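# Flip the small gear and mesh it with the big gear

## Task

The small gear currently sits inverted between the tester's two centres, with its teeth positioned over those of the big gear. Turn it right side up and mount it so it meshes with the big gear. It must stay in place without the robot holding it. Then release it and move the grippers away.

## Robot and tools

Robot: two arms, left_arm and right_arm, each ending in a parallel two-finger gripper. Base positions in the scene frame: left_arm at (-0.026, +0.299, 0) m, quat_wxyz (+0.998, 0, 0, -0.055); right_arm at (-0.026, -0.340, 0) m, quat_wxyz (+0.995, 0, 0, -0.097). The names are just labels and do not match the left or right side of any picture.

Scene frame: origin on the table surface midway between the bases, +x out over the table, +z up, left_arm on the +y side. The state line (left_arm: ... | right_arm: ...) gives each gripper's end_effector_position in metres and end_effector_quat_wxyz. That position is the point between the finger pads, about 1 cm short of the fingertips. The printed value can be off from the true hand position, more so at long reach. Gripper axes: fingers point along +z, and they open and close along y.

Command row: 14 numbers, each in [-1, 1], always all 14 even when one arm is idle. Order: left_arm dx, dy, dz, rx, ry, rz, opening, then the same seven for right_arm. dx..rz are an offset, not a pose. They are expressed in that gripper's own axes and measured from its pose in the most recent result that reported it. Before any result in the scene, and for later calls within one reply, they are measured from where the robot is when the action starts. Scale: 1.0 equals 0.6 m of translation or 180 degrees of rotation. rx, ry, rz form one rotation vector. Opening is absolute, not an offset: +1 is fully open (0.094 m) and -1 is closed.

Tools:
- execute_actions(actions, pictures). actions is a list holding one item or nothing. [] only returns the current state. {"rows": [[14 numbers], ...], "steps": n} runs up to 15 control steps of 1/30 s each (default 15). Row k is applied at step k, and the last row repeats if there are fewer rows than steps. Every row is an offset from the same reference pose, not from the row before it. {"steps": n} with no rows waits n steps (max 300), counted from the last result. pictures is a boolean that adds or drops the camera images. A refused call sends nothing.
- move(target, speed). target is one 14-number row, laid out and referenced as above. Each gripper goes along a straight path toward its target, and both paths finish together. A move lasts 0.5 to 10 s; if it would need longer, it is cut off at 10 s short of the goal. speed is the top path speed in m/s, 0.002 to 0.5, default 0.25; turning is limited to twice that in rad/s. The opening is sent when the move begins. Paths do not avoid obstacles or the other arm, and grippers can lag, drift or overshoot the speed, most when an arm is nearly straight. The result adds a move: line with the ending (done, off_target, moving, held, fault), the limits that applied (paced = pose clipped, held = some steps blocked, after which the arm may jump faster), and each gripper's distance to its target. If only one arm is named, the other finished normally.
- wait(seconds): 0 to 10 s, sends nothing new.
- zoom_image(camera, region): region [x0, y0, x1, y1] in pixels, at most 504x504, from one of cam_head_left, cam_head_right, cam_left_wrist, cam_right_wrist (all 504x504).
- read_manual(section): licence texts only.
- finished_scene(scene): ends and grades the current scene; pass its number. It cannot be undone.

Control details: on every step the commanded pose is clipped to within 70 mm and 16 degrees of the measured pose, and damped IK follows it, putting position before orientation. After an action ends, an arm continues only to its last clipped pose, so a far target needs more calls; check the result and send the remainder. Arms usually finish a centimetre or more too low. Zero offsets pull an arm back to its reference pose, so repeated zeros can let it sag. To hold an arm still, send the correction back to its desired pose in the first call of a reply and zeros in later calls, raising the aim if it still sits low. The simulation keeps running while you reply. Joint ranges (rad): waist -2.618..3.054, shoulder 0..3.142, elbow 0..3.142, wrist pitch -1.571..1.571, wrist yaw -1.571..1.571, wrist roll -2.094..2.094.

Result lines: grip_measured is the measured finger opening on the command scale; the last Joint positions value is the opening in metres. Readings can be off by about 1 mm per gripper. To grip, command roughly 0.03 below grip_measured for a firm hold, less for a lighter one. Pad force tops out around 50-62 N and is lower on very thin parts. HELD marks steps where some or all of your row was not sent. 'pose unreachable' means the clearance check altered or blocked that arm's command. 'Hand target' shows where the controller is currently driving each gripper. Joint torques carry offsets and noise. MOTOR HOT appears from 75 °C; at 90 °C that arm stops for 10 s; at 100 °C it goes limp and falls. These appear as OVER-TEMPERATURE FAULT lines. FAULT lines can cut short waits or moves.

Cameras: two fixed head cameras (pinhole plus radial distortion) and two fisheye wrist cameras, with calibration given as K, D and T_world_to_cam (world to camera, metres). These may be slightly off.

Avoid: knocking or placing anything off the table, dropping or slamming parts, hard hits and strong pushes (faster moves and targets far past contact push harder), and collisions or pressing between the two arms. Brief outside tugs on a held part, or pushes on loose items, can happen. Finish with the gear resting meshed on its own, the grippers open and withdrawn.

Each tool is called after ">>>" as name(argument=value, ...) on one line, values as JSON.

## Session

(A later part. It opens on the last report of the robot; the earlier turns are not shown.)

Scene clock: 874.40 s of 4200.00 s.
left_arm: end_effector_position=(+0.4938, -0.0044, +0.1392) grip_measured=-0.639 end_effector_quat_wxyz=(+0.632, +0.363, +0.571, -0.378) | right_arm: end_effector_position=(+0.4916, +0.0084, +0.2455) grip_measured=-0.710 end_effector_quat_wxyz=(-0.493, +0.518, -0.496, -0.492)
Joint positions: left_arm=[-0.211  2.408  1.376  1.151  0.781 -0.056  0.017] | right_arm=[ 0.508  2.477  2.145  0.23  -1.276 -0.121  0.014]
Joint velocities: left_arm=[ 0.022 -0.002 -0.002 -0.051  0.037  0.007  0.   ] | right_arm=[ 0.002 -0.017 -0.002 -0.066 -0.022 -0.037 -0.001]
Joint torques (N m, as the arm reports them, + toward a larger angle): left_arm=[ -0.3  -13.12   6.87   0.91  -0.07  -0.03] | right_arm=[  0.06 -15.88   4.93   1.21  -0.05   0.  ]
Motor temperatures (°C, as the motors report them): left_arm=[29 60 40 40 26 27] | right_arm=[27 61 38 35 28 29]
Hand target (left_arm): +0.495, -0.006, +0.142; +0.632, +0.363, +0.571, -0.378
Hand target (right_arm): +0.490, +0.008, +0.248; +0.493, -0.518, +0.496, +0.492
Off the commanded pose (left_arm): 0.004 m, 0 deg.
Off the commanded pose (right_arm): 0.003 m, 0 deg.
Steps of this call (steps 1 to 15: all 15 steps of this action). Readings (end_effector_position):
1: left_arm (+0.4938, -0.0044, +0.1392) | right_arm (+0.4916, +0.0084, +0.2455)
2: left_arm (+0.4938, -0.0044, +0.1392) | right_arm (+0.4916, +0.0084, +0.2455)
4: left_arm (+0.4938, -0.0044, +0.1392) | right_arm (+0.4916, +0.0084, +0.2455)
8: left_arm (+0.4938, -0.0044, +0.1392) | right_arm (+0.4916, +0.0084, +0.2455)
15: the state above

>>> execute_actions(actions=[{"rows":[[-0.018,0,0.002,0,0.02,0,-0.7,-0.025,0.003,0,0,0,0,-0.78]]}], pictures=false)

>>> execute_actions(actions=[{"rows":[[-0.018,-0.006,0.006,0.008,0,-0.025,-0.7,-0.025,0.003,0,0,0,0,-0.78]]}])

>>> zoom_image(camera="cam_left_wrist", region=[150,0,400,400])

Scene clock: 881.87 s of 4200.00 s.
left_arm: end_effector_position=(+0.4936, -0.0044, +0.1392) grip_measured=-0.639 end_effector_quat_wxyz=(+0.611, +0.372, +0.593, -0.370) | right_arm: end_effector_position=(+0.4918, +0.0084, +0.2447) grip_measured=-0.710 end_effector_quat_wxyz=(-0.491, +0.517, -0.498, -0.493)
Joint positions: left_arm=[-0.21   2.357  1.371  1.015  0.784 -0.003  0.017] | right_arm=[ 0.508  2.477  2.145  0.224 -1.275 -0.121  0.014]
Joint velocities: left_arm=[ 0.012 -0.012 -0.002  0.022 -0.022 -0.037 -0.001] | right_arm=[ 0.012  0.002 -0.017 -0.007 -0.022 -0.007 -0.   ]
Joint torques (N m, as the arm reports them, + toward a larger angle): left_arm=[  0.1  -14.47   6.69   0.84  -0.01   0.03] | right_arm=[  0.12 -16.58   6.97   1.02  -0.06   0.08]
Motor temperatures (°C, as the motors report them): left_arm=[29 60 40 39 26 27] | right_arm=[27 61 38 34 28 29]
Hand target (left_arm): +0.493, -0.005, +0.150; +0.614, +0.374, +0.590, -0.367
Hand target (right_arm): +0.489, +0.009, +0.260; +0.494, -0.518, +0.496, +0.492
Off the commanded pose (left_arm): 0.011 m, 1 deg.
Off the commanded pose (right_arm): 0.016 m, 0 deg.
Steps of this call (steps 1 to 90: nothing new was sent; then 3.97 s passed at rest; steps 91 to 105: all 15 steps of this action). Readings (end_effector_position):
91: left_arm (+0.4939, -0.0044, +0.1403) | right_arm (+0.4917, +0.0084, +0.2452)
92: left_arm (+0.4938, -0.0043, +0.1401) | right_arm (+0.4917, +0.0084, +0.2449)
94: left_arm (+0.4936, -0.0043, +0.1397) | right_arm (+0.4918, +0.0084, +0.2448)
98: left_arm (+0.4936, -0.0044, +0.1393) | right_arm (+0.4918, +0.0084, +0.2447)
105: the state above

Scene clock: 882.37 s of 4200.00 s.
left_arm: end_effector_position=(+0.4919, -0.0051, +0.1389) grip_measured=-0.639 end_effector_quat_wxyz=(+0.596, +0.356, +0.603, -0.392) | right_arm: end_effector_position=(+0.4918, +0.0084, +0.2447) grip_measured=-0.710 end_effector_quat_wxyz=(-0.491, +0.517, -0.499, -0.493)
Joint positions: left_arm=[-0.21   2.357  1.371  1.013  0.795 -0.067  0.017] | right_arm=[ 0.508  2.477  2.145  0.223 -1.274 -0.12   0.014]
Joint velocities: left_arm=[ 0.002 -0.007 -0.012  0.007 -0.051 -0.037 -0.002] | right_arm=[ 0.002  0.007 -0.012 -0.095  0.051  0.022 -0.001]
Joint torques (N m, as the arm reports them, + toward a larger angle): left_arm=[ -0.44 -14.13   8.26   0.77   0.07  -0.12] | right_arm=[  0.13 -16.54   6.97   0.99  -0.05   0.1 ]
Motor temperatures (°C, as the motors report them): left_arm=[29 60 40 39 26 27] | right_arm=[27 61 38 34 28 29]
Hand target (left_arm): +0.491, -0.009, +0.150; +0.592, +0.356, +0.602, -0.401
Hand target (right_arm): +0.490, +0.009, +0.260; +0.492, -0.516, +0.498, +0.493
Off the commanded pose (left_arm): 0.012 m, 1 deg.
Off the commanded pose (right_arm): 0.015 m, 0 deg.
Steps of this call (steps 1 to 15: all 15 steps of this action). Readings (end_effector_position):
1: left_arm (+0.4933, -0.0046, +0.1390) | right_arm (+0.4918, +0.0084, +0.2447)
2: left_arm (+0.4930, -0.0046, +0.1389) | right_arm (+0.4918, +0.0084, +0.2447)
4: left_arm (+0.4926, -0.0048, +0.1389) | right_arm (+0.4918, +0.0084, +0.2447)
8: left_arm (+0.4922, -0.0050, +0.1389) | right_arm (+0.4918, +0.0084, +0.2447)
15: the state above
camera_calibration (this result's frames):
cam_left_wrist: T_world_to_cam=[[-0.850925, -0.385406, 0.356917, 0.358504], [-0.496986, 0.370668, -0.784608, 0.3772], [0.170095, -0.845025, -0.506952, 0.103873], [0, 0, 0, 1]] pos_world=[0.474855, 0.0861285, 0.220657]
cam_right_wrist: T_world_to_cam=[[0.958532, 0.0401633, -0.28214, -0.398291], [-0.204129, -0.594089, -0.778068, 0.341329], [-0.198866, 0.803396, -0.561255, 0.331477], [0, 0, 0, 1]] pos_world=[0.51737, -0.0475308, 0.339246]

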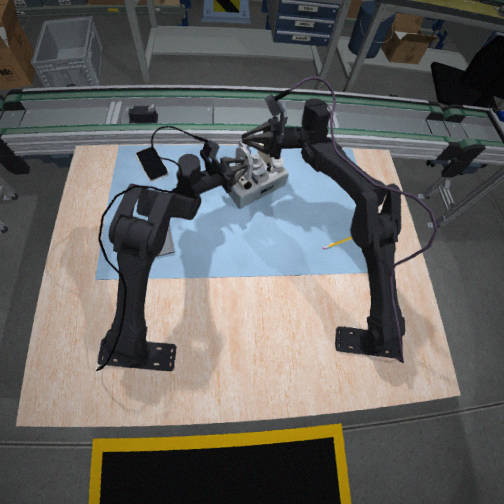

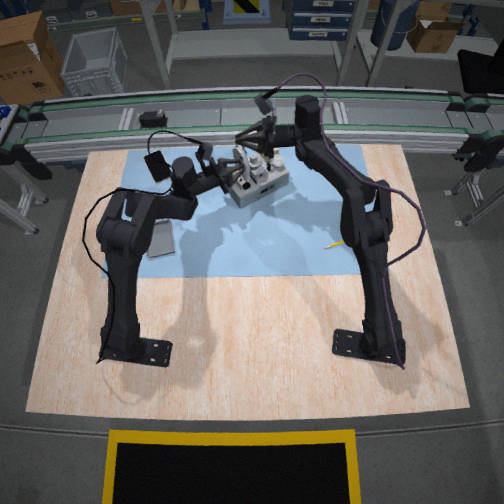

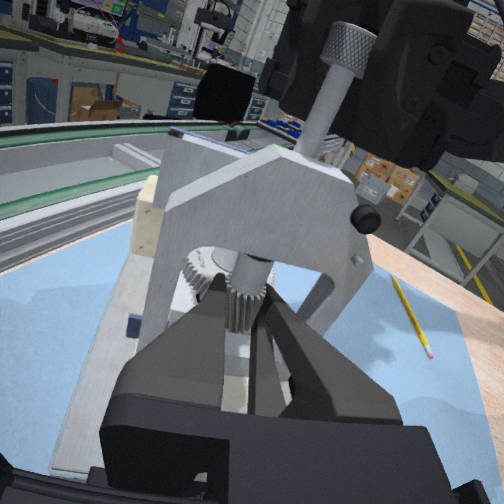

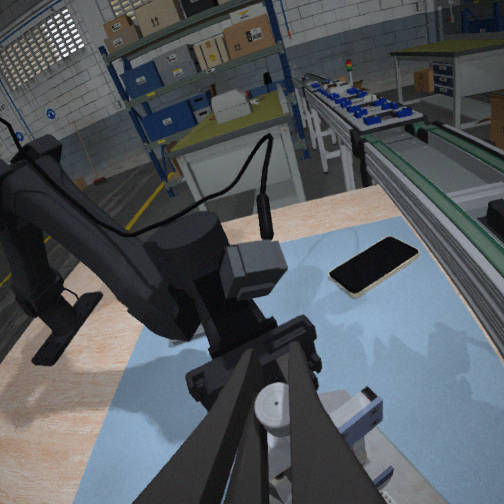

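Region (150, 0, 400, 400) of cam_left_wrist's 504x504 image, scaled by 1.260, with more detail than that image has; it fills the left 315 columns of this view, and the rest is white.

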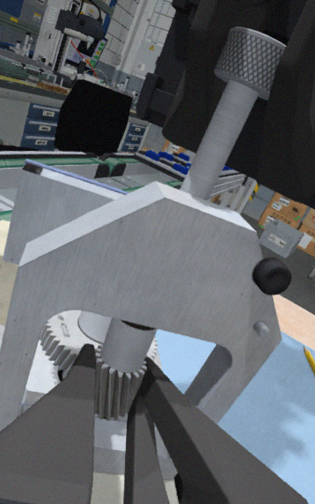

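>>> execute_actions(actions=[{"rows":[[-0.014,0.006,0.006,-0.008,0,0.025,-0.7,-0.015,0.003,0,0,0,0,-0.78]]}], pictures=false)

>>> execute_actions(actions=[{"rows":[[-0.014,0.006,0.006,-0.008,0,0.02,-0.7,-0.015,0.003,0,0,0,0,-0.78]]}], pictures=false)

>>> execute_actions(actions=[{"rows":[[-0.014,0,0.022,0,0,0,-0.7,-0.015,0.003,0,0,0,0,-0.78]]}])

Scene clock: 892.83 s of 4200.00 s.
left_arm: end_effector_position=(+0.4936, -0.0043, +0.1389) grip_measured=-0.639 end_effector_quat_wxyz=(+0.611, +0.373, +0.593, -0.369) | right_arm: end_effector_position=(+0.4918, +0.0084, +0.2447) grip_measured=-0.710 end_effector_quat_wxyz=(-0.491, +0.517, -0.499, -0.493)
Joint positions: left_arm=[-0.21   2.357  1.371  1.013  0.785 -0.001  0.017] | right_arm=[ 0.508  2.477  2.145  0.223 -1.274 -0.12   0.014]
Joint velocities: left_arm=[ 0.007 -0.002 -0.002 -0.051  0.022 -0.022 -0.002] | right_arm=[ 0.007  0.012 -0.002  0.037 -0.066  0.066  0.001]
Joint torques (N m, as the arm reports them, + toward a larger angle): left_arm=[ -0.59 -13.82   7.46   0.8   -0.26   0.08] | right_arm=[  0.1  -16.18   6.02   1.09  -0.05   0.04]
Motor temperatures (°C, as the motors report them): left_arm=[29 61 40 39 26 27] | right_arm=[27 61 38 34 28 29]
Hand target (left_arm): +0.497, -0.006, +0.147; +0.616, +0.372, +0.593, -0.361
Hand target (right_arm): +0.490, +0.009, +0.254; +0.491, -0.517, +0.499, +0.493
Off the commanded pose (left_arm): 0.009 m, 1 deg.
Off the commanded pose (right_arm): 0.009 m, 0 deg.
Steps of this call (steps 1 to 90: nothing new was sent; then 6.97 s passed at rest; steps 91 to 105: all 15 steps of this action). Readings (end_effector_position):
91: left_arm (+0.4921, -0.0050, +0.1389) | right_arm (+0.4918, +0.0084, +0.2447)
92: left_arm (+0.4924, -0.0049, +0.1389) | right_arm (+0.4918, +0.0084, +0.2447)
94: left_arm (+0.4928, -0.0047, +0.1389) | right_arm (+0.4918, +0.0084, +0.2447)
98: left_arm (+0.4933, -0.0044, +0.1389) | right_arm (+0.4918, +0.0084, +0.2447)
105: the state above

Scene clock: 893.33 s of 4200.00 s.
left_arm: end_effector_position=(+0.4948, -0.0037, +0.1390) grip_measured=-0.639 end_effector_quat_wxyz=(+0.621, +0.384, +0.586, -0.352) | right_arm: end_effector_position=(+0.4918, +0.0084, +0.2447) grip_measured=-0.710 end_effector_quat_wxyz=(-0.491, +0.517, -0.499, -0.493)
Joint positions: left_arm=[-0.21   2.357  1.371  1.013  0.777  0.046  0.017] | right_arm=[ 0.508  2.477  2.145  0.223 -1.274 -0.12   0.014]
Joint velocities: left_arm=[ 0.007 -0.002 -0.007 -0.022  0.022 -0.037  0.   ] | right_arm=[-0.007 -0.007 -0.012 -0.051 -0.007 -0.022  0.001]
Joint torques (N m, as the arm reports them, + toward a larger angle): left_arm=[ -0.74 -13.76   7.47   0.83  -0.31   0.12] | right_arm=[  0.1  -16.18   6.02   1.08  -0.05   0.04]
Motor temperatures (°C, as the motors report them): left_arm=[29 61 40 39 26 27] | right_arm=[27 61 38 34 28 29]
Hand target (left_arm): +0.498, -0.006, +0.147; +0.627, +0.383, +0.585, -0.342
Hand target (right_arm): +0.490, +0.009, +0.254; +0.491, -0.517, +0.499, +0.493
Off the commanded pose (left_arm): 0.009 m, 1 deg.
Off the commanded pose (right_arm): 0.009 m, 0 deg.
Steps of this call (steps 1 to 15: all 15 steps of this action). Readings (end_effector_position):
1: left_arm (+0.4938, -0.0042, +0.1389) | right_arm (+0.4918, +0.0084, +0.2447)
2: left_arm (+0.4940, -0.0041, +0.1390) | right_arm (+0.4918, +0.0084, +0.2447)
4: left_arm (+0.4943, -0.0039, +0.1390) | right_arm (+0.4918, +0.0084, +0.2447)
8: left_arm (+0.4946, -0.0038, +0.1390) | right_arm (+0.4918, +0.0084, +0.2447)
15: the state above

Scene clock: 893.83 s of 4200.00 s.
left_arm: end_effector_position=(+0.4950, -0.0048, +0.1392) grip_measured=-0.639 end_effector_quat_wxyz=(+0.618, +0.386, +0.586, -0.355) | right_arm: end_effector_position=(+0.4918, +0.0084, +0.2447) grip_measured=-0.710 end_effector_quat_wxyz=(-0.491, +0.517, -0.499, -0.493)
Joint positions: left_arm=[-0.21   2.357  1.378  1.     0.783  0.046  0.017] | right_arm=[ 0.508  2.477  2.145  0.223 -1.274 -0.12   0.014]
Joint velocities: left_arm=[-0.002  0.002  0.007  0.022 -0.081 -0.007  0.001] | right_arm=[ 0.002 -0.002 -0.012 -0.051  0.037  0.007  0.   ]
Joint torques (N m, as the arm reports them, + toward a larger angle): left_arm=[ -1.99 -12.44  10.03   0.8   -0.27  -0.05] | right_arm=[  0.09 -16.18   6.01   1.09  -0.04   0.04]
Motor temperatures (°C, as the motors report them): left_arm=[29 61 40 39 26 27] | right_arm=[27 61 38 34 28 29]
Hand target (left_arm): +0.499, -0.015, +0.148; +0.621, +0.384, +0.585, -0.353
Hand target (right_arm): +0.490, +0.009, +0.254; +0.491, -0.517, +0.499, +0.493
Off the commanded pose (left_arm): 0.015 m, 0 deg.
Off the commanded pose (right_arm): 0.009 m, 0 deg.
Steps of this call (steps 1 to 15: all 15 steps of this action). Readings (end_effector_position):
1: left_arm (+0.4950, -0.0040, +0.1395) | right_arm (+0.4918, +0.0084, +0.2447)
2: left_arm (+0.4951, -0.0043, +0.1395) | right_arm (+0.4918, +0.0084, +0.2447)
4: left_arm (+0.4951, -0.0046, +0.1394) | right_arm (+0.4918, +0.0084, +0.2447)
8: left_arm (+0.4951, -0.0047, +0.1392) | right_arm (+0.4918, +0.0084, +0.2447)
15: the state above
camera_calibration (this result's frames):
cam_left_wrist: T_world_to_cam=[[-0.874575, -0.413013, 0.254046, 0.387051], [-0.426378, 0.405536, -0.808543, 0.347413], [0.230914, -0.815451, -0.530772, 0.0771669], [0, 0, 0, 1]] pos_world=[0.468815, 0.0818942, 0.223528]
cam_right_wrist: T_world_to_cam=[[0.958532, 0.0401633, -0.28214, -0.398291], [-0.204129, -0.594089, -0.778068, 0.341329], [-0.198866, 0.803396, -0.561255, 0.331477], [0, 0, 0, 1]] pos_world=[0.51737, -0.0475308, 0.339246]

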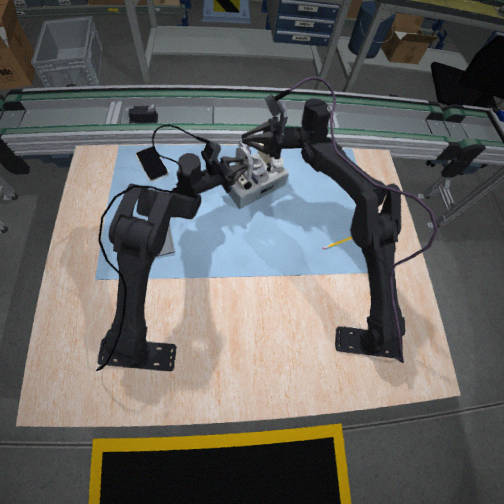

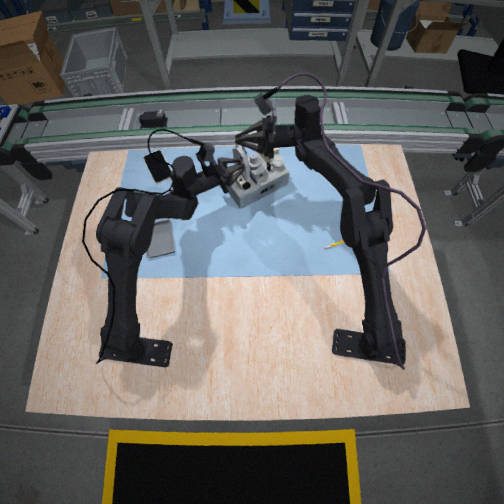

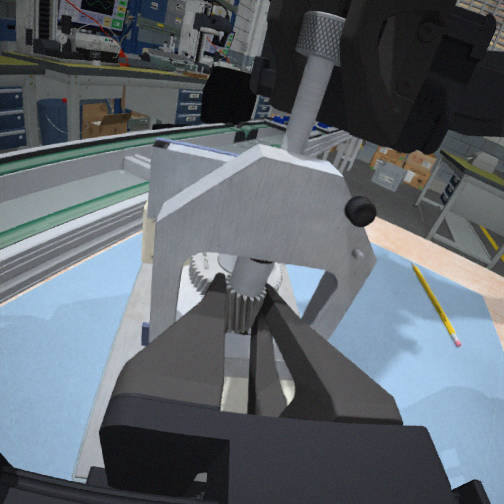

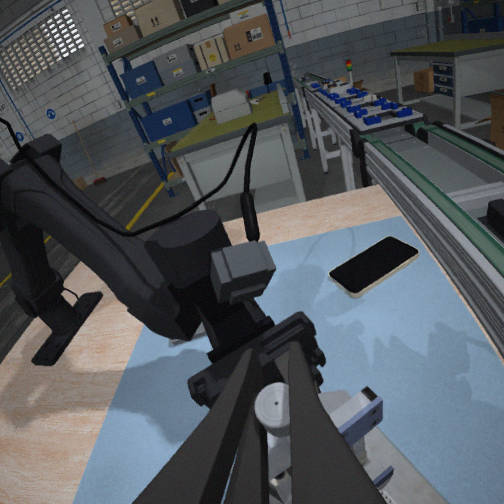

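Sweep back with forward pressure, then a backward sweep.

>>> execute_actions(actions=[{"rows":[[-0.014,-0.005,0.02,0.007,-0.01,-0.025,-0.7,-0.015,0.003,0,0,0,0,-0.78]]}], pictures=false)

>>> execute_actions(actions=[{"rows":[[-0.014,0,-0.008,0,0,0,-0.7,-0.015,0.003,0,0,0,0,-0.78]]}], pictures=false)

>>> execute_actions(actions=[{"rows":[[-0.014,0,-0.012,0,0,0,-0.7,-0.015,0.003,0,0,0,0,-0.78]]}], pictures=false)

Scene clock: 900.90 s of 4200.00 s.
left_arm: end_effector_position=(+0.4940, -0.0060, +0.1389) grip_measured=-0.639 end_effector_quat_wxyz=(+0.609, +0.371, +0.590, -0.379) | right_arm: end_effector_position=(+0.4918, +0.0083, +0.2442) grip_measured=-0.710 end_effector_quat_wxyz=(-0.490, +0.516, -0.500, -0.494)
Joint positions: left_arm=[-0.21   2.373  1.385  1.03   0.798 -0.025  0.017] | right_arm=[ 0.508  2.477  2.145  0.219 -1.274 -0.12   0.014]
Joint velocities: left_arm=[-0.007 -0.007  0.002 -0.022  0.037 -0.007 -0.   ] | right_arm=[ 0.007  0.007  0.017  0.066  0.007 -0.066 -0.   ]
Joint torques (N m, as the arm reports them, + toward a larger angle): left_arm=[ -1.92 -12.25   9.96   0.96  -0.14  -0.35] | right_arm=[  0.1  -16.19   6.05   1.11  -0.06   0.03]
Motor temperatures (°C, as the motors report them): left_arm=[29 60 41 39 26 27] | right_arm=[27 61 38 34 28 29]
Hand target (left_arm): +0.497, -0.016, +0.148; +0.608, +0.364, +0.588, -0.391
Hand target (right_arm): +0.490, +0.009, +0.254; +0.491, -0.517, +0.499, +0.493
Off the commanded pose (left_arm): 0.014 m, 2 deg.
Off the commanded pose (right_arm): 0.010 m, 0 deg.
Steps of this call (steps 1 to 90: nothing new was sent; then 3.57 s passed at rest; steps 91 to 105: all 15 steps of this action). Readings (end_effector_position):
91: left_arm (+0.4947, -0.0050, +0.1392) | right_arm (+0.4918, +0.0084, +0.2447)
92: left_arm (+0.4947, -0.0054, +0.1385) | right_arm (+0.4918, +0.0084, +0.2445)
94: left_arm (+0.4943, -0.0057, +0.1384) | right_arm (+0.4918, +0.0083, +0.2442)
98: left_arm (+0.4941, -0.0059, +0.1388) | right_arm (+0.4918, +0.0083, +0.2442)
105: the state above

Scene clock: 901.40 s of 4200.00 s.
left_arm: end_effector_position=(+0.4937, -0.0046, +0.1387) grip_measured=-0.639 end_effector_quat_wxyz=(+0.609, +0.371, +0.590, -0.378) | right_arm: end_effector_position=(+0.4918, +0.0083, +0.2442) grip_measured=-0.710 end_effector_quat_wxyz=(-0.490, +0.516, -0.500, -0.494)
Joint positions: left_arm=[-0.207  2.369  1.38   1.028  0.799 -0.022  0.017] | right_arm=[ 0.508  2.477  2.145  0.219 -1.274 -0.12   0.014]
Joint velocities: left_arm=[-0.017  0.002 -0.002 -0.022  0.007 -0.007 -0.002] | right_arm=[ 0.012 -0.017 -0.002 -0.037 -0.066  0.066 -0.001]
Joint torques (N m, as the arm reports them, + toward a larger angle): left_arm=[  0.53 -14.73   5.39   0.97   0.05   0.05] | right_arm=[  0.1  -16.17   6.05   1.09  -0.06   0.04]
Motor temperatures (°C, as the motors report them): left_arm=[29 60 41 39 26 27] | right_arm=[27 61 38 34 28 29]
Hand target (left_arm): +0.492, -0.002, +0.147; +0.609, +0.371, +0.590, -0.379
Hand target (right_arm): +0.490, +0.009, +0.253; +0.490, -0.516, +0.500, +0.494
Off the commanded pose (left_arm): 0.009 m, 0 deg.
Off the commanded pose (right_arm): 0.009 m, 0 deg.
Steps of this call (steps 1 to 15: all 15 steps of this action). Readings (end_effector_position):
1: left_arm (+0.4940, -0.0052, +0.1391) | right_arm (+0.4918, +0.0083, +0.2442)
2: left_arm (+0.4938, -0.0048, +0.1389) | right_arm (+0.4918, +0.0083, +0.2442)
4: left_arm (+0.4937, -0.0046, +0.1388) | right_arm (+0.4918, +0.0083, +0.2442)
8: left_arm (+0.4937, -0.0046, +0.1387) | right_arm (+0.4918, +0.0083, +0.2442)
15: the state above

Scene clock: 901.90 s of 4200.00 s.
left_arm: end_effector_position=(+0.4937, -0.0042, +0.1387) grip_measured=-0.639 end_effector_quat_wxyz=(+0.608, +0.370, +0.592, -0.377) | right_arm: end_effector_position=(+0.4918, +0.0083, +0.2442) grip_measured=-0.710 end_effector_quat_wxyz=(-0.490, +0.516, -0.500, -0.494)
Joint positions: left_arm=[-0.207  2.366  1.377  1.024  0.796 -0.021  0.017] | right_arm=[ 0.508  2.477  2.145  0.219 -1.274 -0.12   0.014]
Joint velocities: left_arm=[-0.002 -0.017  0.007  0.037  0.007  0.022  0.001] | right_arm=[-0.012  0.007 -0.012 -0.081 -0.022 -0.007  0.001]
Joint torques (N m, as the arm reports them, + toward a larger angle): left_arm=[  0.95 -15.04   4.44   1.03   0.2   -0.06] | right_arm=[  0.1  -16.17   6.04   1.09  -0.05   0.04]
Motor temperatures (°C, as the motors report them): left_arm=[29 61 40 39 26 27] | right_arm=[27 61 38 34 28 29]
Hand target (left_arm): +0.490, +0.002, +0.147; +0.609, +0.371, +0.590, -0.378
Hand target (right_arm): +0.490, +0.009, +0.253; +0.490, -0.516, +0.500, +0.494
Off the commanded pose (left_arm): 0.011 m, 0 deg.
Off the commanded pose (right_arm): 0.009 m, 0 deg.
Steps of this call (steps 1 to 15: all 15 steps of this action). Readings (end_effector_position):
1: left_arm (+0.4936, -0.0045, +0.1387) | right_arm (+0.4918, +0.0083, +0.2442)
2: left_arm (+0.4936, -0.0043, +0.1386) | right_arm (+0.4918, +0.0083, +0.2442)
4: left_arm (+0.4937, -0.0042, +0.1386) | right_arm (+0.4918, +0.0083, +0.2442)
8: left_arm (+0.4937, -0.0042, +0.1387) | right_arm (+0.4918, +0.0083, +0.2442)
15: the state above

>>> execute_actions(actions=[{"rows":[[-0.012,0,0.026,0,-0.025,0,-0.7,-0.005,0.003,0,0,0,0,-0.78]]}], pictures=false)

>>> execute_actions(actions=[{"rows":[[-0.014,0,0.012,0,0,0,-0.648,0,0.003,0,0,0,0,-0.78]]}])

Scene clock: 907.13 s of 4200.00 s.
left_arm: end_effector_position=(+0.4944, -0.0062, +0.1404) grip_measured=-0.639 end_effector_quat_wxyz=(+0.630, +0.367, +0.565, -0.386) | right_arm: end_effector_position=(+0.4919, +0.0084, +0.2452) grip_measured=-0.710 end_effector_quat_wxyz=(-0.492, +0.518, -0.497, -0.492)
Joint positions: left_arm=[-0.209  2.42   1.398  1.153  0.803 -0.067  0.017] | right_arm=[ 0.508  2.477  2.145  0.228 -1.274 -0.12   0.014]
Joint velocities: left_arm=[-0.007  0.012  0.002  0.007 -0.037  0.037 -0.   ] | right_arm=[ 0.007 -0.007 -0.007 -0.022  0.022 -0.051 -0.001]
Joint torques (N m, as the arm reports them, + toward a larger angle): left_arm=[ -2.24 -11.81   9.81   0.82  -0.4   -0.33] | right_arm=[  0.07 -15.87   4.92   1.15  -0.05   0.01]
Motor temperatures (°C, as the motors report them): left_arm=[29 62 40 39 26 27] | right_arm=[27 61 38 33 28 29]
Hand target (left_arm): +0.500, -0.017, +0.146; +0.631, +0.356, +0.568, -0.391
Hand target (right_arm): +0.490, +0.008, +0.247; +0.490, -0.516, +0.500, +0.494
Off the commanded pose (left_arm): 0.015 m, 2 deg.
Off the commanded pose (right_arm): 0.003 m, 1 deg.
Steps of this call (steps 1 to 90: nothing new was sent; then 1.73 s passed at rest; steps 91 to 105: all 15 steps of this action). Readings (end_effector_position):
91: left_arm (+0.4939, -0.0054, +0.1382) | right_arm (+0.4918, +0.0083, +0.2442)
92: left_arm (+0.4941, -0.0059, +0.1384) | right_arm (+0.4919, +0.0083, +0.2442)
94: left_arm (+0.4944, -0.0062, +0.1395) | right_arm (+0.4920, +0.0084, +0.2446)
98: left_arm (+0.4945, -0.0062, +0.1402) | right_arm (+0.4919, +0.0084, +0.2451)
105: the state above

Scene clock: 907.63 s of 4200.00 s.
left_arm: end_effector_position=(+0.4944, -0.0059, +0.1403) grip_measured=-0.635 end_effector_quat_wxyz=(+0.630, +0.368, +0.565, -0.385) | right_arm: end_effector_position=(+0.4919, +0.0084, +0.2456) grip_measured=-0.710 end_effector_quat_wxyz=(-0.493, +0.518, -0.496, -0.492)
Joint positions: left_arm=[-0.208  2.42   1.398  1.153  0.804 -0.065  0.017] | right_arm=[ 0.508  2.477  2.145  0.231 -1.275 -0.12   0.014]
Joint velocities: left_arm=[ 0.002 -0.007 -0.022 -0.051 -0.051 -0.007 -0.   ] | right_arm=[ 0.002 -0.022  0.002 -0.051  0.007 -0.007 -0.   ]
Joint torques (N m, as the arm reports them, + toward a larger angle): left_arm=[ -1.18 -13.97   8.08   0.7   -0.16   0.03] | right_arm=[  0.04 -15.71   4.36   1.25  -0.05  -0.01]
Motor temperatures (°C, as the motors report them): left_arm=[29 62 40 39 26 27] | right_arm=[27 61 38 33 28 29]
Hand target (left_arm): +0.497, -0.012, +0.149; +0.630, +0.367, +0.565, -0.386
Hand target (right_arm): +0.490, +0.008, +0.245; +0.492, -0.518, +0.497, +0.492
Off the commanded pose (left_arm): 0.011 m, 0 deg.
Off the commanded pose (right_arm): 0.002 m, 0 deg.
Steps of this call (steps 1 to 15: all 15 steps of this action). Readings (end_effector_position):
1: left_arm (+0.4945, -0.0059, +0.1404) | right_arm (+0.4919, +0.0084, +0.2454)
2: left_arm (+0.4944, -0.0059, +0.1403) | right_arm (+0.4919, +0.0084, +0.2456)
4: left_arm (+0.4944, -0.0059, +0.1403) | right_arm (+0.4919, +0.0084, +0.2456)
8: left_arm (+0.4944, -0.0059, +0.1403) | right_arm (+0.4919, +0.0084, +0.2456)
15: the state above
camera_calibration (this result's frames):
cam_left_wrist: T_world_to_cam=[[-0.885622, -0.369232, 0.281677, 0.387605], [-0.412936, 0.348544, -0.841428, 0.34611], [0.212505, -0.861501, -0.461148, 0.075954], [0, 0, 0, 1]] pos_world=[0.470052, 0.0879161, 0.217073]
cam_right_wrist: T_world_to_cam=[[0.960535, 0.0411953, -0.275093, -0.40078], [-0.198258, -0.592296, -0.780948, 0.339885], [-0.195108, 0.804667, -0.560754, 0.330001], [0, 0, 0, 1]] pos_world=[0.516733, -0.0477183, 0.34023]

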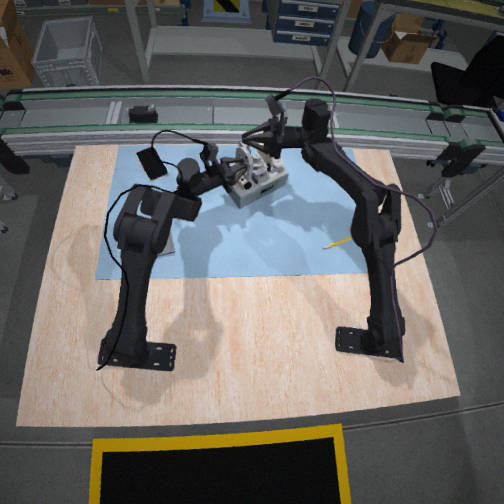

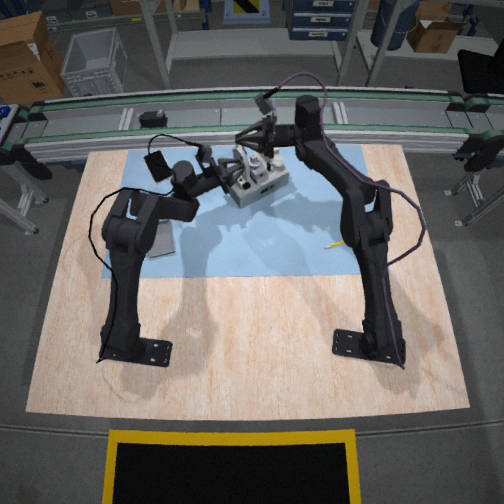

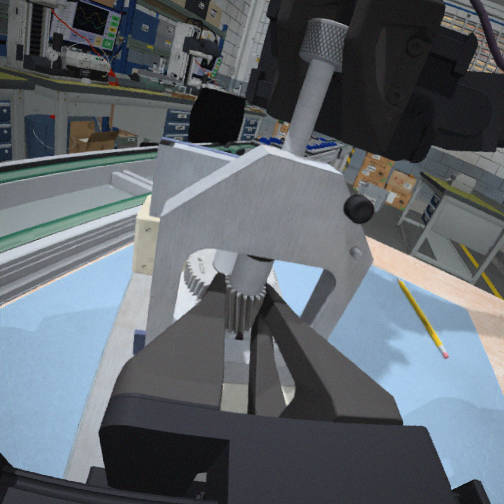

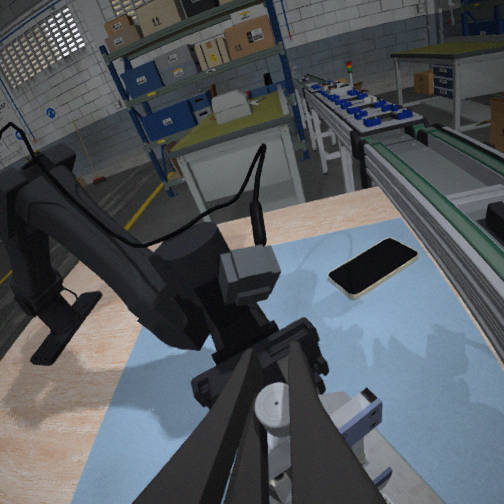

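>>> execute_actions(actions=[{"rows":[[-0.014,0,0.015,0,0.03,0,-0.67,-0.005,0.003,0,0,0,0,-0.78]]}], pictures=false)

>>> execute_actions(actions=[{"rows":[[-0.014,0,0.015,0,0.03,0,-0.67,-0.005,0.003,0,0,0,0,-0.78]]}])

Scene clock: 912.73 s of 4200.00 s.
left_arm: end_effector_position=(+0.4948, -0.0064, +0.1382) grip_measured=-0.635 end_effector_quat_wxyz=(+0.603, +0.386, +0.593, -0.369) | right_arm: end_effector_position=(+0.4918, +0.0084, +0.2447) grip_measured=-0.710 end_effector_quat_wxyz=(-0.491, +0.517, -0.499, -0.493)
Joint positions: left_arm=[-0.208  2.359  1.398  0.961  0.809  0.028  0.017] | right_arm=[ 0.508  2.477  2.145  0.224 -1.275 -0.12   0.014]
Joint velocities: left_arm=[ 0.007 -0.012 -0.002 -0.051 -0.007  0.125 -0.   ] | right_arm=[ 0.017 -0.002  0.002 -0.007  0.066  0.007  0.   ]
Joint torques (N m, as the arm reports them, + toward a larger angle): left_arm=[ -1.32 -13.86   8.97   0.66  -0.23  -0.02] | right_arm=[  0.07 -15.87   4.95   1.29  -0.05   0.  ]
Motor temperatures (°C, as the motors report them): left_arm=[29 62 40 39 26 27] | right_arm=[27 61 38 34 28 29]
Hand target (left_arm): +0.497, -0.013, +0.150; +0.603, +0.385, +0.594, -0.368
Hand target (right_arm): +0.490, +0.008, +0.249; +0.493, -0.518, +0.496, +0.492
Off the commanded pose (left_arm): 0.014 m, 0 deg.
Off the commanded pose (right_arm): 0.004 m, 0 deg.
Steps of this call (steps 1 to 90: nothing new was sent; then 1.60 s passed at rest; steps 91 to 105: all 15 steps of this action). Readings (end_effector_position):
91: left_arm (+0.4946, -0.0060, +0.1410) | right_arm (+0.4919, +0.0084, +0.2456)
92: left_arm (+0.4947, -0.0063, +0.1409) | right_arm (+0.4918, +0.0084, +0.2456)
94: left_arm (+0.4948, -0.0066, +0.1401) | right_arm (+0.4918, +0.0084, +0.2456)
98: left_arm (+0.4948, -0.0067, +0.1389) | right_arm (+0.4917, +0.0084, +0.2451)
105: the state above

Scene clock: 913.23 s of 4200.00 s.
left_arm: end_effector_position=(+0.4948, -0.0063, +0.1362) grip_measured=-0.635 end_effector_quat_wxyz=(+0.572, +0.399, +0.620, -0.358) | right_arm: end_effector_position=(+0.4919, +0.0083, +0.2434) grip_measured=-0.710 end_effector_quat_wxyz=(-0.489, +0.516, -0.502, -0.494)
Joint positions: left_arm=[-0.207  2.309  1.418  0.762  0.809  0.107  0.017] | right_arm=[ 0.508  2.477  2.145  0.213 -1.273 -0.123  0.014]
Joint velocities: left_arm=[-0.002 -0.022  0.002 -0.095 -0.037  0.081  0.   ] | right_arm=[-0.032 -0.017  0.012  0.066 -0.037 -0.066  0.   ]
Joint torques (N m, as the arm reports them, + toward a larger angle): left_arm=[ -1.86 -13.24   9.75   0.7   -0.27   0.09] | right_arm=[  0.07 -15.88   4.96   1.31  -0.08   0.05]
Motor temperatures (°C, as the motors report them): left_arm=[29 62 40 39 26 27] | right_arm=[27 61 38 34 28 29]
Hand target (left_arm): +0.498, -0.014, +0.147; +0.575, +0.401, +0.620, -0.351
Hand target (right_arm): +0.490, +0.008, +0.248; +0.491, -0.517, +0.499, +0.493
Off the commanded pose (left_arm): 0.014 m, 1 deg.
Off the commanded pose (right_arm): 0.005 m, 0 deg.
Steps of this call (steps 1 to 15: all 15 steps of this action). Readings (end_effector_position):
1: left_arm (+0.4947, -0.0064, +0.1384) | right_arm (+0.4917, +0.0084, +0.2446)
2: left_arm (+0.4945, -0.0062, +0.1380) | right_arm (+0.4918, +0.0083, +0.2444)
4: left_arm (+0.4945, -0.0058, +0.1373) | right_arm (+0.4918, +0.0083, +0.2439)
8: left_arm (+0.4948, -0.0061, +0.1365) | right_arm (+0.4918, +0.0083, +0.2435)
15: the state above
camera_calibration (this result's frames):
cam_left_wrist: T_world_to_cam=[[-0.860939, -0.410557, 0.300378, 0.373997], [-0.482772, 0.47327, -0.736849, 0.364039], [0.160359, -0.779397, -0.605662, 0.119642], [0, 0, 0, 1]] pos_world=[0.478551, 0.0745073, 0.228364]
cam_right_wrist: T_world_to_cam=[[0.956444, 0.0381954, -0.289405, -0.395908], [-0.210535, -0.596492, -0.774514, 0.342593], [-0.202211, 0.801709, -0.56247, 0.332737], [0, 0, 0, 1]] pos_world=[0.518074, -0.0472825, 0.33792]

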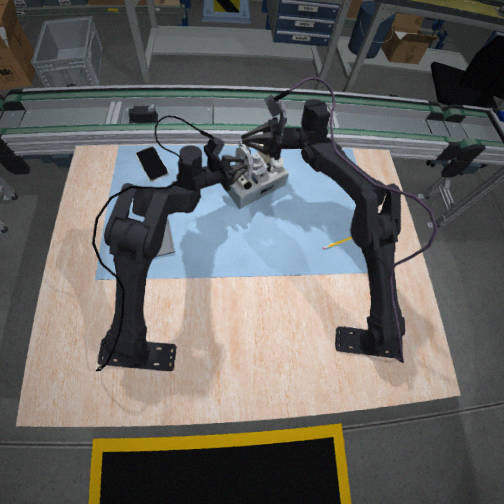

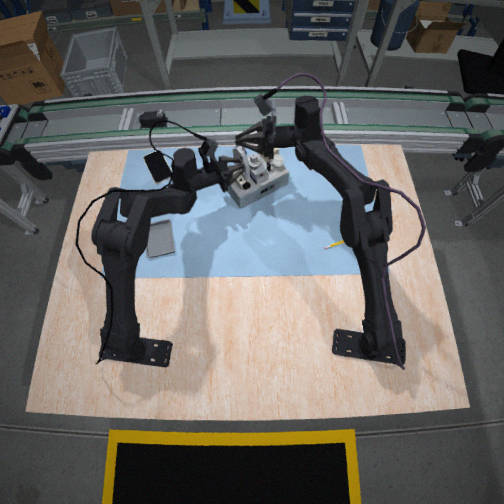

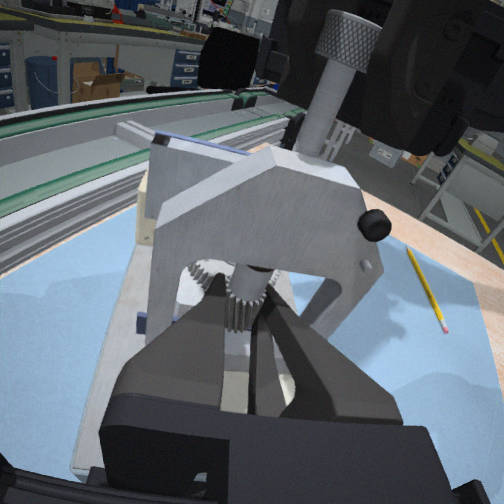

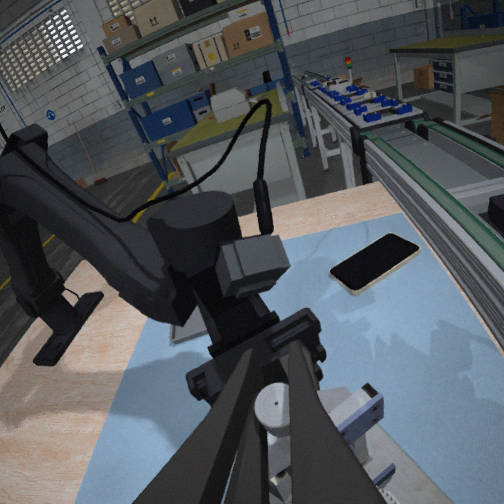

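>>> execute_actions(actions=[{"rows":[[-0.008,0,0.008,0,0.02,0,-0.66,0.005,0.003,0,0,0,0,-0.78]]}], pictures=false)

>>> execute_actions(actions=[{"rows":[[-0.008,0,0.005,0,0,0,-0.638,0.01,0.003,0,0,0,0,-0.78]]}], pictures=false)

Scene clock: 918.90 s of 4200.00 s.
left_arm: end_effector_position=(+0.4947, -0.0062, +0.1354) grip_measured=-0.635 end_effector_quat_wxyz=(+0.556, +0.408, +0.633, -0.351) | right_arm: end_effector_position=(+0.4920, +0.0083, +0.2413) grip_measured=-0.710 end_effector_quat_wxyz=(-0.490, +0.516, -0.501, -0.492)
Joint positions: left_arm=[-0.207  2.287  1.437  0.653  0.809  0.152  0.017] | right_arm=[ 0.508  2.477  2.135  0.224 -1.271 -0.125  0.014]
Joint velocities: left_arm=[-0.017  0.002  0.002 -0.037 -0.022  0.051  0.001] | right_arm=[ 0.012 -0.017 -0.002  0.051  0.007 -0.007  0.   ]
Joint torques (N m, as the arm reports them, + toward a larger angle): left_arm=[ -0.97 -13.2    9.18   0.66  -0.16   0.11] | right_arm=[  0.03 -15.57   4.38   1.31  -0.09   0.01]
Motor temperatures (°C, as the motors report them): left_arm=[29 62 40 39 26 27] | right_arm=[27 60 38 34 28 29]
Hand target (left_arm): +0.497, -0.011, +0.141; +0.554, +0.409, +0.638, -0.346
Hand target (right_arm): +0.490, +0.008, +0.240; +0.489, -0.516, +0.502, +0.494
Off the commanded pose (left_arm): 0.007 m, 1 deg.
Off the commanded pose (right_arm): 0.002 m, 0 deg.
Steps of this call (steps 1 to 90: nothing new was sent; then 2.17 s passed at rest; steps 91 to 105: all 15 steps of this action). Readings (end_effector_position):
91: left_arm (+0.4945, -0.0063, +0.1357) | right_arm (+0.4920, +0.0083, +0.2422)
92: left_arm (+0.4944, -0.0062, +0.1359) | right_arm (+0.4920, +0.0083, +0.2413)
94: left_arm (+0.4946, -0.0061, +0.1355) | right_arm (+0.4920, +0.0083, +0.2413)
98: left_arm (+0.4947, -0.0061, +0.1355) | right_arm (+0.4920, +0.0083, +0.2413)
105: the state above

Scene clock: 919.40 s of 4200.00 s.
left_arm: end_effector_position=(+0.4946, -0.0062, +0.1356) grip_measured=-0.628 end_effector_quat_wxyz=(+0.556, +0.408, +0.633, -0.351) | right_arm: end_effector_position=(+0.4920, +0.0082, +0.2408) grip_measured=-0.710 end_effector_quat_wxyz=(-0.496, +0.519, -0.496, -0.490)
Joint positions: left_arm=[-0.207  2.287  1.437  0.655  0.809  0.151  0.017] | right_arm=[ 0.508  2.477  2.124  0.254 -1.271 -0.123  0.014]
Joint velocities: left_arm=[-0.027 -0.002  0.002 -0.022 -0.007  0.022  0.001] | right_arm=[-0.002 -0.002 -0.012 -0.007  0.007 -0.037 -0.001]
Joint torques (N m, as the arm reports them, + toward a larger angle): left_arm=[ -0.64 -12.68   8.35   0.9    0.04   0.01] | right_arm=[  0.01 -15.35   3.98   1.19  -0.06  -0.02]
Motor temperatures (°C, as the motors report them): left_arm=[29 62 40 39 26 27] | right_arm=[27 60 38 34 28 29]
Hand target (left_arm): +0.496, -0.009, +0.140; +0.556, +0.408, +0.633, -0.351
Hand target (right_arm): +0.490, +0.008, +0.235; +0.490, -0.516, +0.501, +0.492
Off the commanded pose (left_arm): 0.005 m, 0 deg.
Off the commanded pose (right_arm): 0.006 m, 1 deg.
Steps of this call (steps 1 to 15: all 15 steps of this action). Readings (end_effector_position):
1: left_arm (+0.4946, -0.0062, +0.1355) | right_arm (+0.4920, +0.0082, +0.2407)
2: left_arm (+0.4946, -0.0062, +0.1356) | right_arm (+0.4921, +0.0082, +0.2408)
4: left_arm (+0.4946, -0.0062, +0.1356) | right_arm (+0.4921, +0.0082, +0.2407)
8: left_arm (+0.4946, -0.0062, +0.1356) | right_arm (+0.4920, +0.0082, +0.2408)
15: the state above

Seated.

>>> execute_actions(actions=[{"rows":[[-0.02,0,0,0,0,0,-0.45,-0.02,0,0,0,0,0,-0.3]]}], pictures=false)

>>> move(target=[-0.03,0,-0.17,0,0,0,-0.45,-0.05,0,-0.17,0,0,0,-0.3], speed=0.08)

Scene clock: 924.83 s of 4200.00 s.
left_arm: end_effector_position=(+0.4945, -0.0061, +0.1353) grip_measured=-0.452 end_effector_quat_wxyz=(+0.555, +0.407, +0.634, -0.352) | right_arm: end_effector_position=(+0.4918, +0.0082, +0.2393) grip_measured=-0.302 end_effector_quat_wxyz=(-0.492, +0.516, -0.500, -0.492)
Joint positions: left_arm=[-0.207  2.286  1.437  0.65   0.809  0.151  0.026] | right_arm=[ 0.508  2.477  2.124  0.243 -1.272 -0.122  0.033]
Joint velocities: left_arm=[ 0.002 -0.022  0.002  0.007  0.007  0.037 -0.   ] | right_arm=[ 0.002 -0.017 -0.012 -0.007 -0.051  0.007  0.   ]
Joint torques (N m, as the arm reports them, + toward a larger angle): left_arm=[ -0.31 -14.2    8.29   0.76   0.04   0.02] | right_arm=[ -0.04 -15.68   7.39   1.09  -0.05   0.03]
Motor temperatures (°C, as the motors report them): left_arm=[29 61 40 39 26 27] | right_arm=[27 60 37 34 28 29]
Hand target (left_arm): +0.495, -0.008, +0.147; +0.557, +0.408, +0.633, -0.352
Hand target (right_arm): +0.491, +0.008, +0.253; +0.496, -0.518, +0.495, +0.490
Off the commanded pose (left_arm): 0.012 m, 0 deg.
Off the commanded pose (right_arm): 0.013 m, 1 deg.
Steps of this call (steps 1 to 90: nothing new was sent; then 1.93 s passed at rest; steps 91 to 105: all 15 steps of this action). Readings (end_effector_position):
91: left_arm (+0.4946, -0.0062, +0.1357) | right_arm (+0.4919, +0.0082, +0.2408)
92: left_arm (+0.4945, -0.0061, +0.1353) | right_arm (+0.4919, +0.0082, +0.2407)
94: left_arm (+0.4945, -0.0061, +0.1353) | right_arm (+0.4919, +0.0082, +0.2401)
98: left_arm (+0.4945, -0.0061, +0.1353) | right_arm (+0.4918, +0.0082, +0.2397)
105: the state above

Scene clock: 927.13 s of 4200.00 s.
left_arm: end_effector_position=(+0.4571, +0.0813, +0.1584) grip_measured=-0.452 end_effector_quat_wxyz=(+0.551, +0.401, +0.642, -0.350) | right_arm: end_effector_position=(+0.4996, -0.0909, +0.2563) grip_measured=-0.302 end_effector_quat_wxyz=(-0.488, +0.509, -0.509, -0.493)
Joint positions: left_arm=[-0.037  2.046  1.165  0.622  0.961  0.206  0.026] | right_arm=[ 0.326  2.389  2.084  0.017 -1.439 -0.279  0.033]
Joint velocities: left_arm=[ 0.012  0.002  0.002 -0.022 -0.022  0.037 -0.   ] | right_arm=[-0.012 -0.002 -0.002 -0.022  0.022 -0.066 -0.   ]
Joint torques (N m, as the arm reports them, + toward a larger angle): left_arm=[  0.33 -12.72   6.07   1.03   0.32   0.1 ] | right_arm=[ -0.11 -16.31   6.45   0.94  -0.3   -0.1 ]
Motor temperatures (°C, as the motors report them): left_arm=[29 61 40 39 26 27] | right_arm=[27 60 37 34 28 29]
Hand target (left_arm): +0.452, +0.082, +0.167; +0.555, +0.408, +0.634, -0.351
Hand target (right_arm): +0.494, -0.092, +0.272; +0.492, -0.516, +0.500, +0.492
Off the commanded pose (left_arm): 0.010 m, 1 deg.
Off the commanded pose (right_arm): 0.018 m, 1 deg.
move: off_target (right_arm)
camera_calibration (this result's frames):
cam_left_wrist: T_world_to_cam=[[-0.843281, -0.432212, 0.319483, 0.361492], [-0.518894, 0.499753, -0.693539, 0.328261], [0.140093, -0.750626, -0.645705, 0.220693], [0, 0, 0, 1]] pos_world=[0.444255, 0.157849, 0.254674]
cam_right_wrist: T_world_to_cam=[[0.952878, 0.0245332, -0.30236, -0.391858], [-0.229032, -0.595396, -0.770096, 0.303228], [-0.198917, 0.803058, -0.561721, 0.419422], [0, 0, 0, 1]] pos_world=[0.526272, -0.146666, 0.350631]

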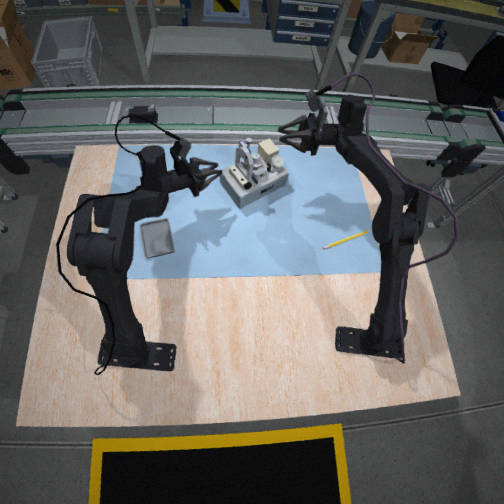

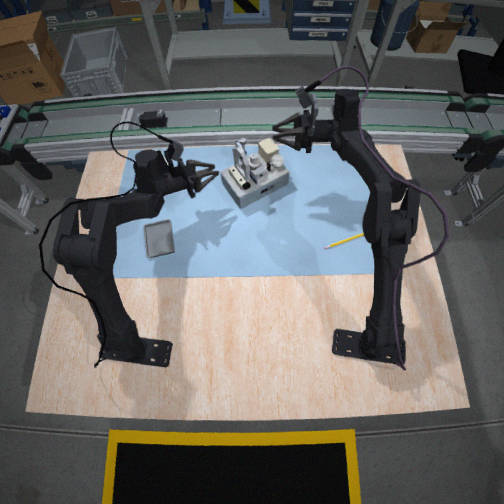

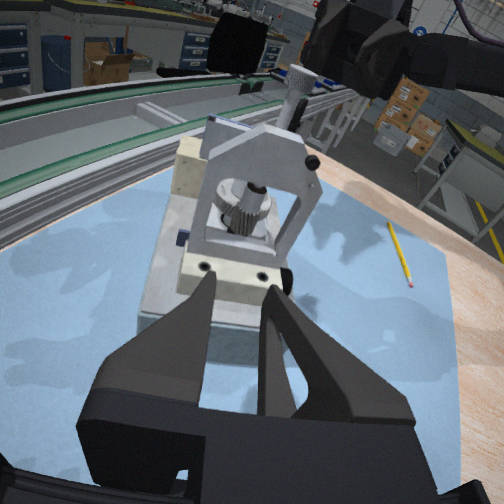

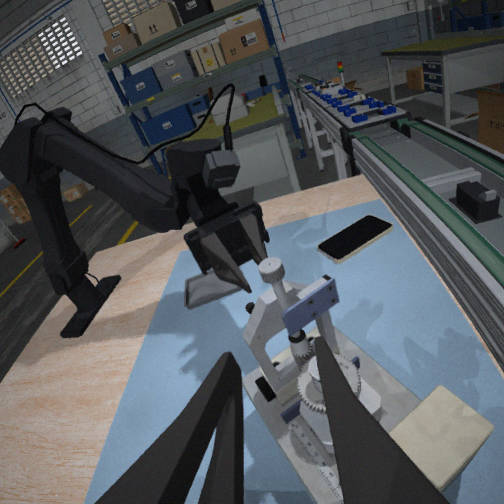

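>>> zoom_image(camera="cam_right_wrist", region=[260,310,360,410])

Region (260, 310, 360, 410) of cam_right_wrist's 504x504 image, scaled by 5.040, with more detail than that image has.

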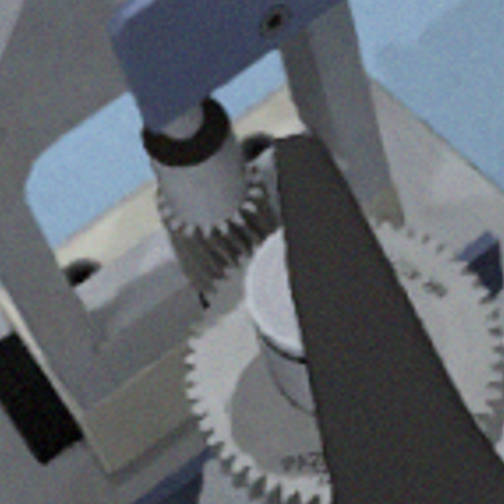

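>>> finished_scene(scene=1)

The scene is finished: the task was done.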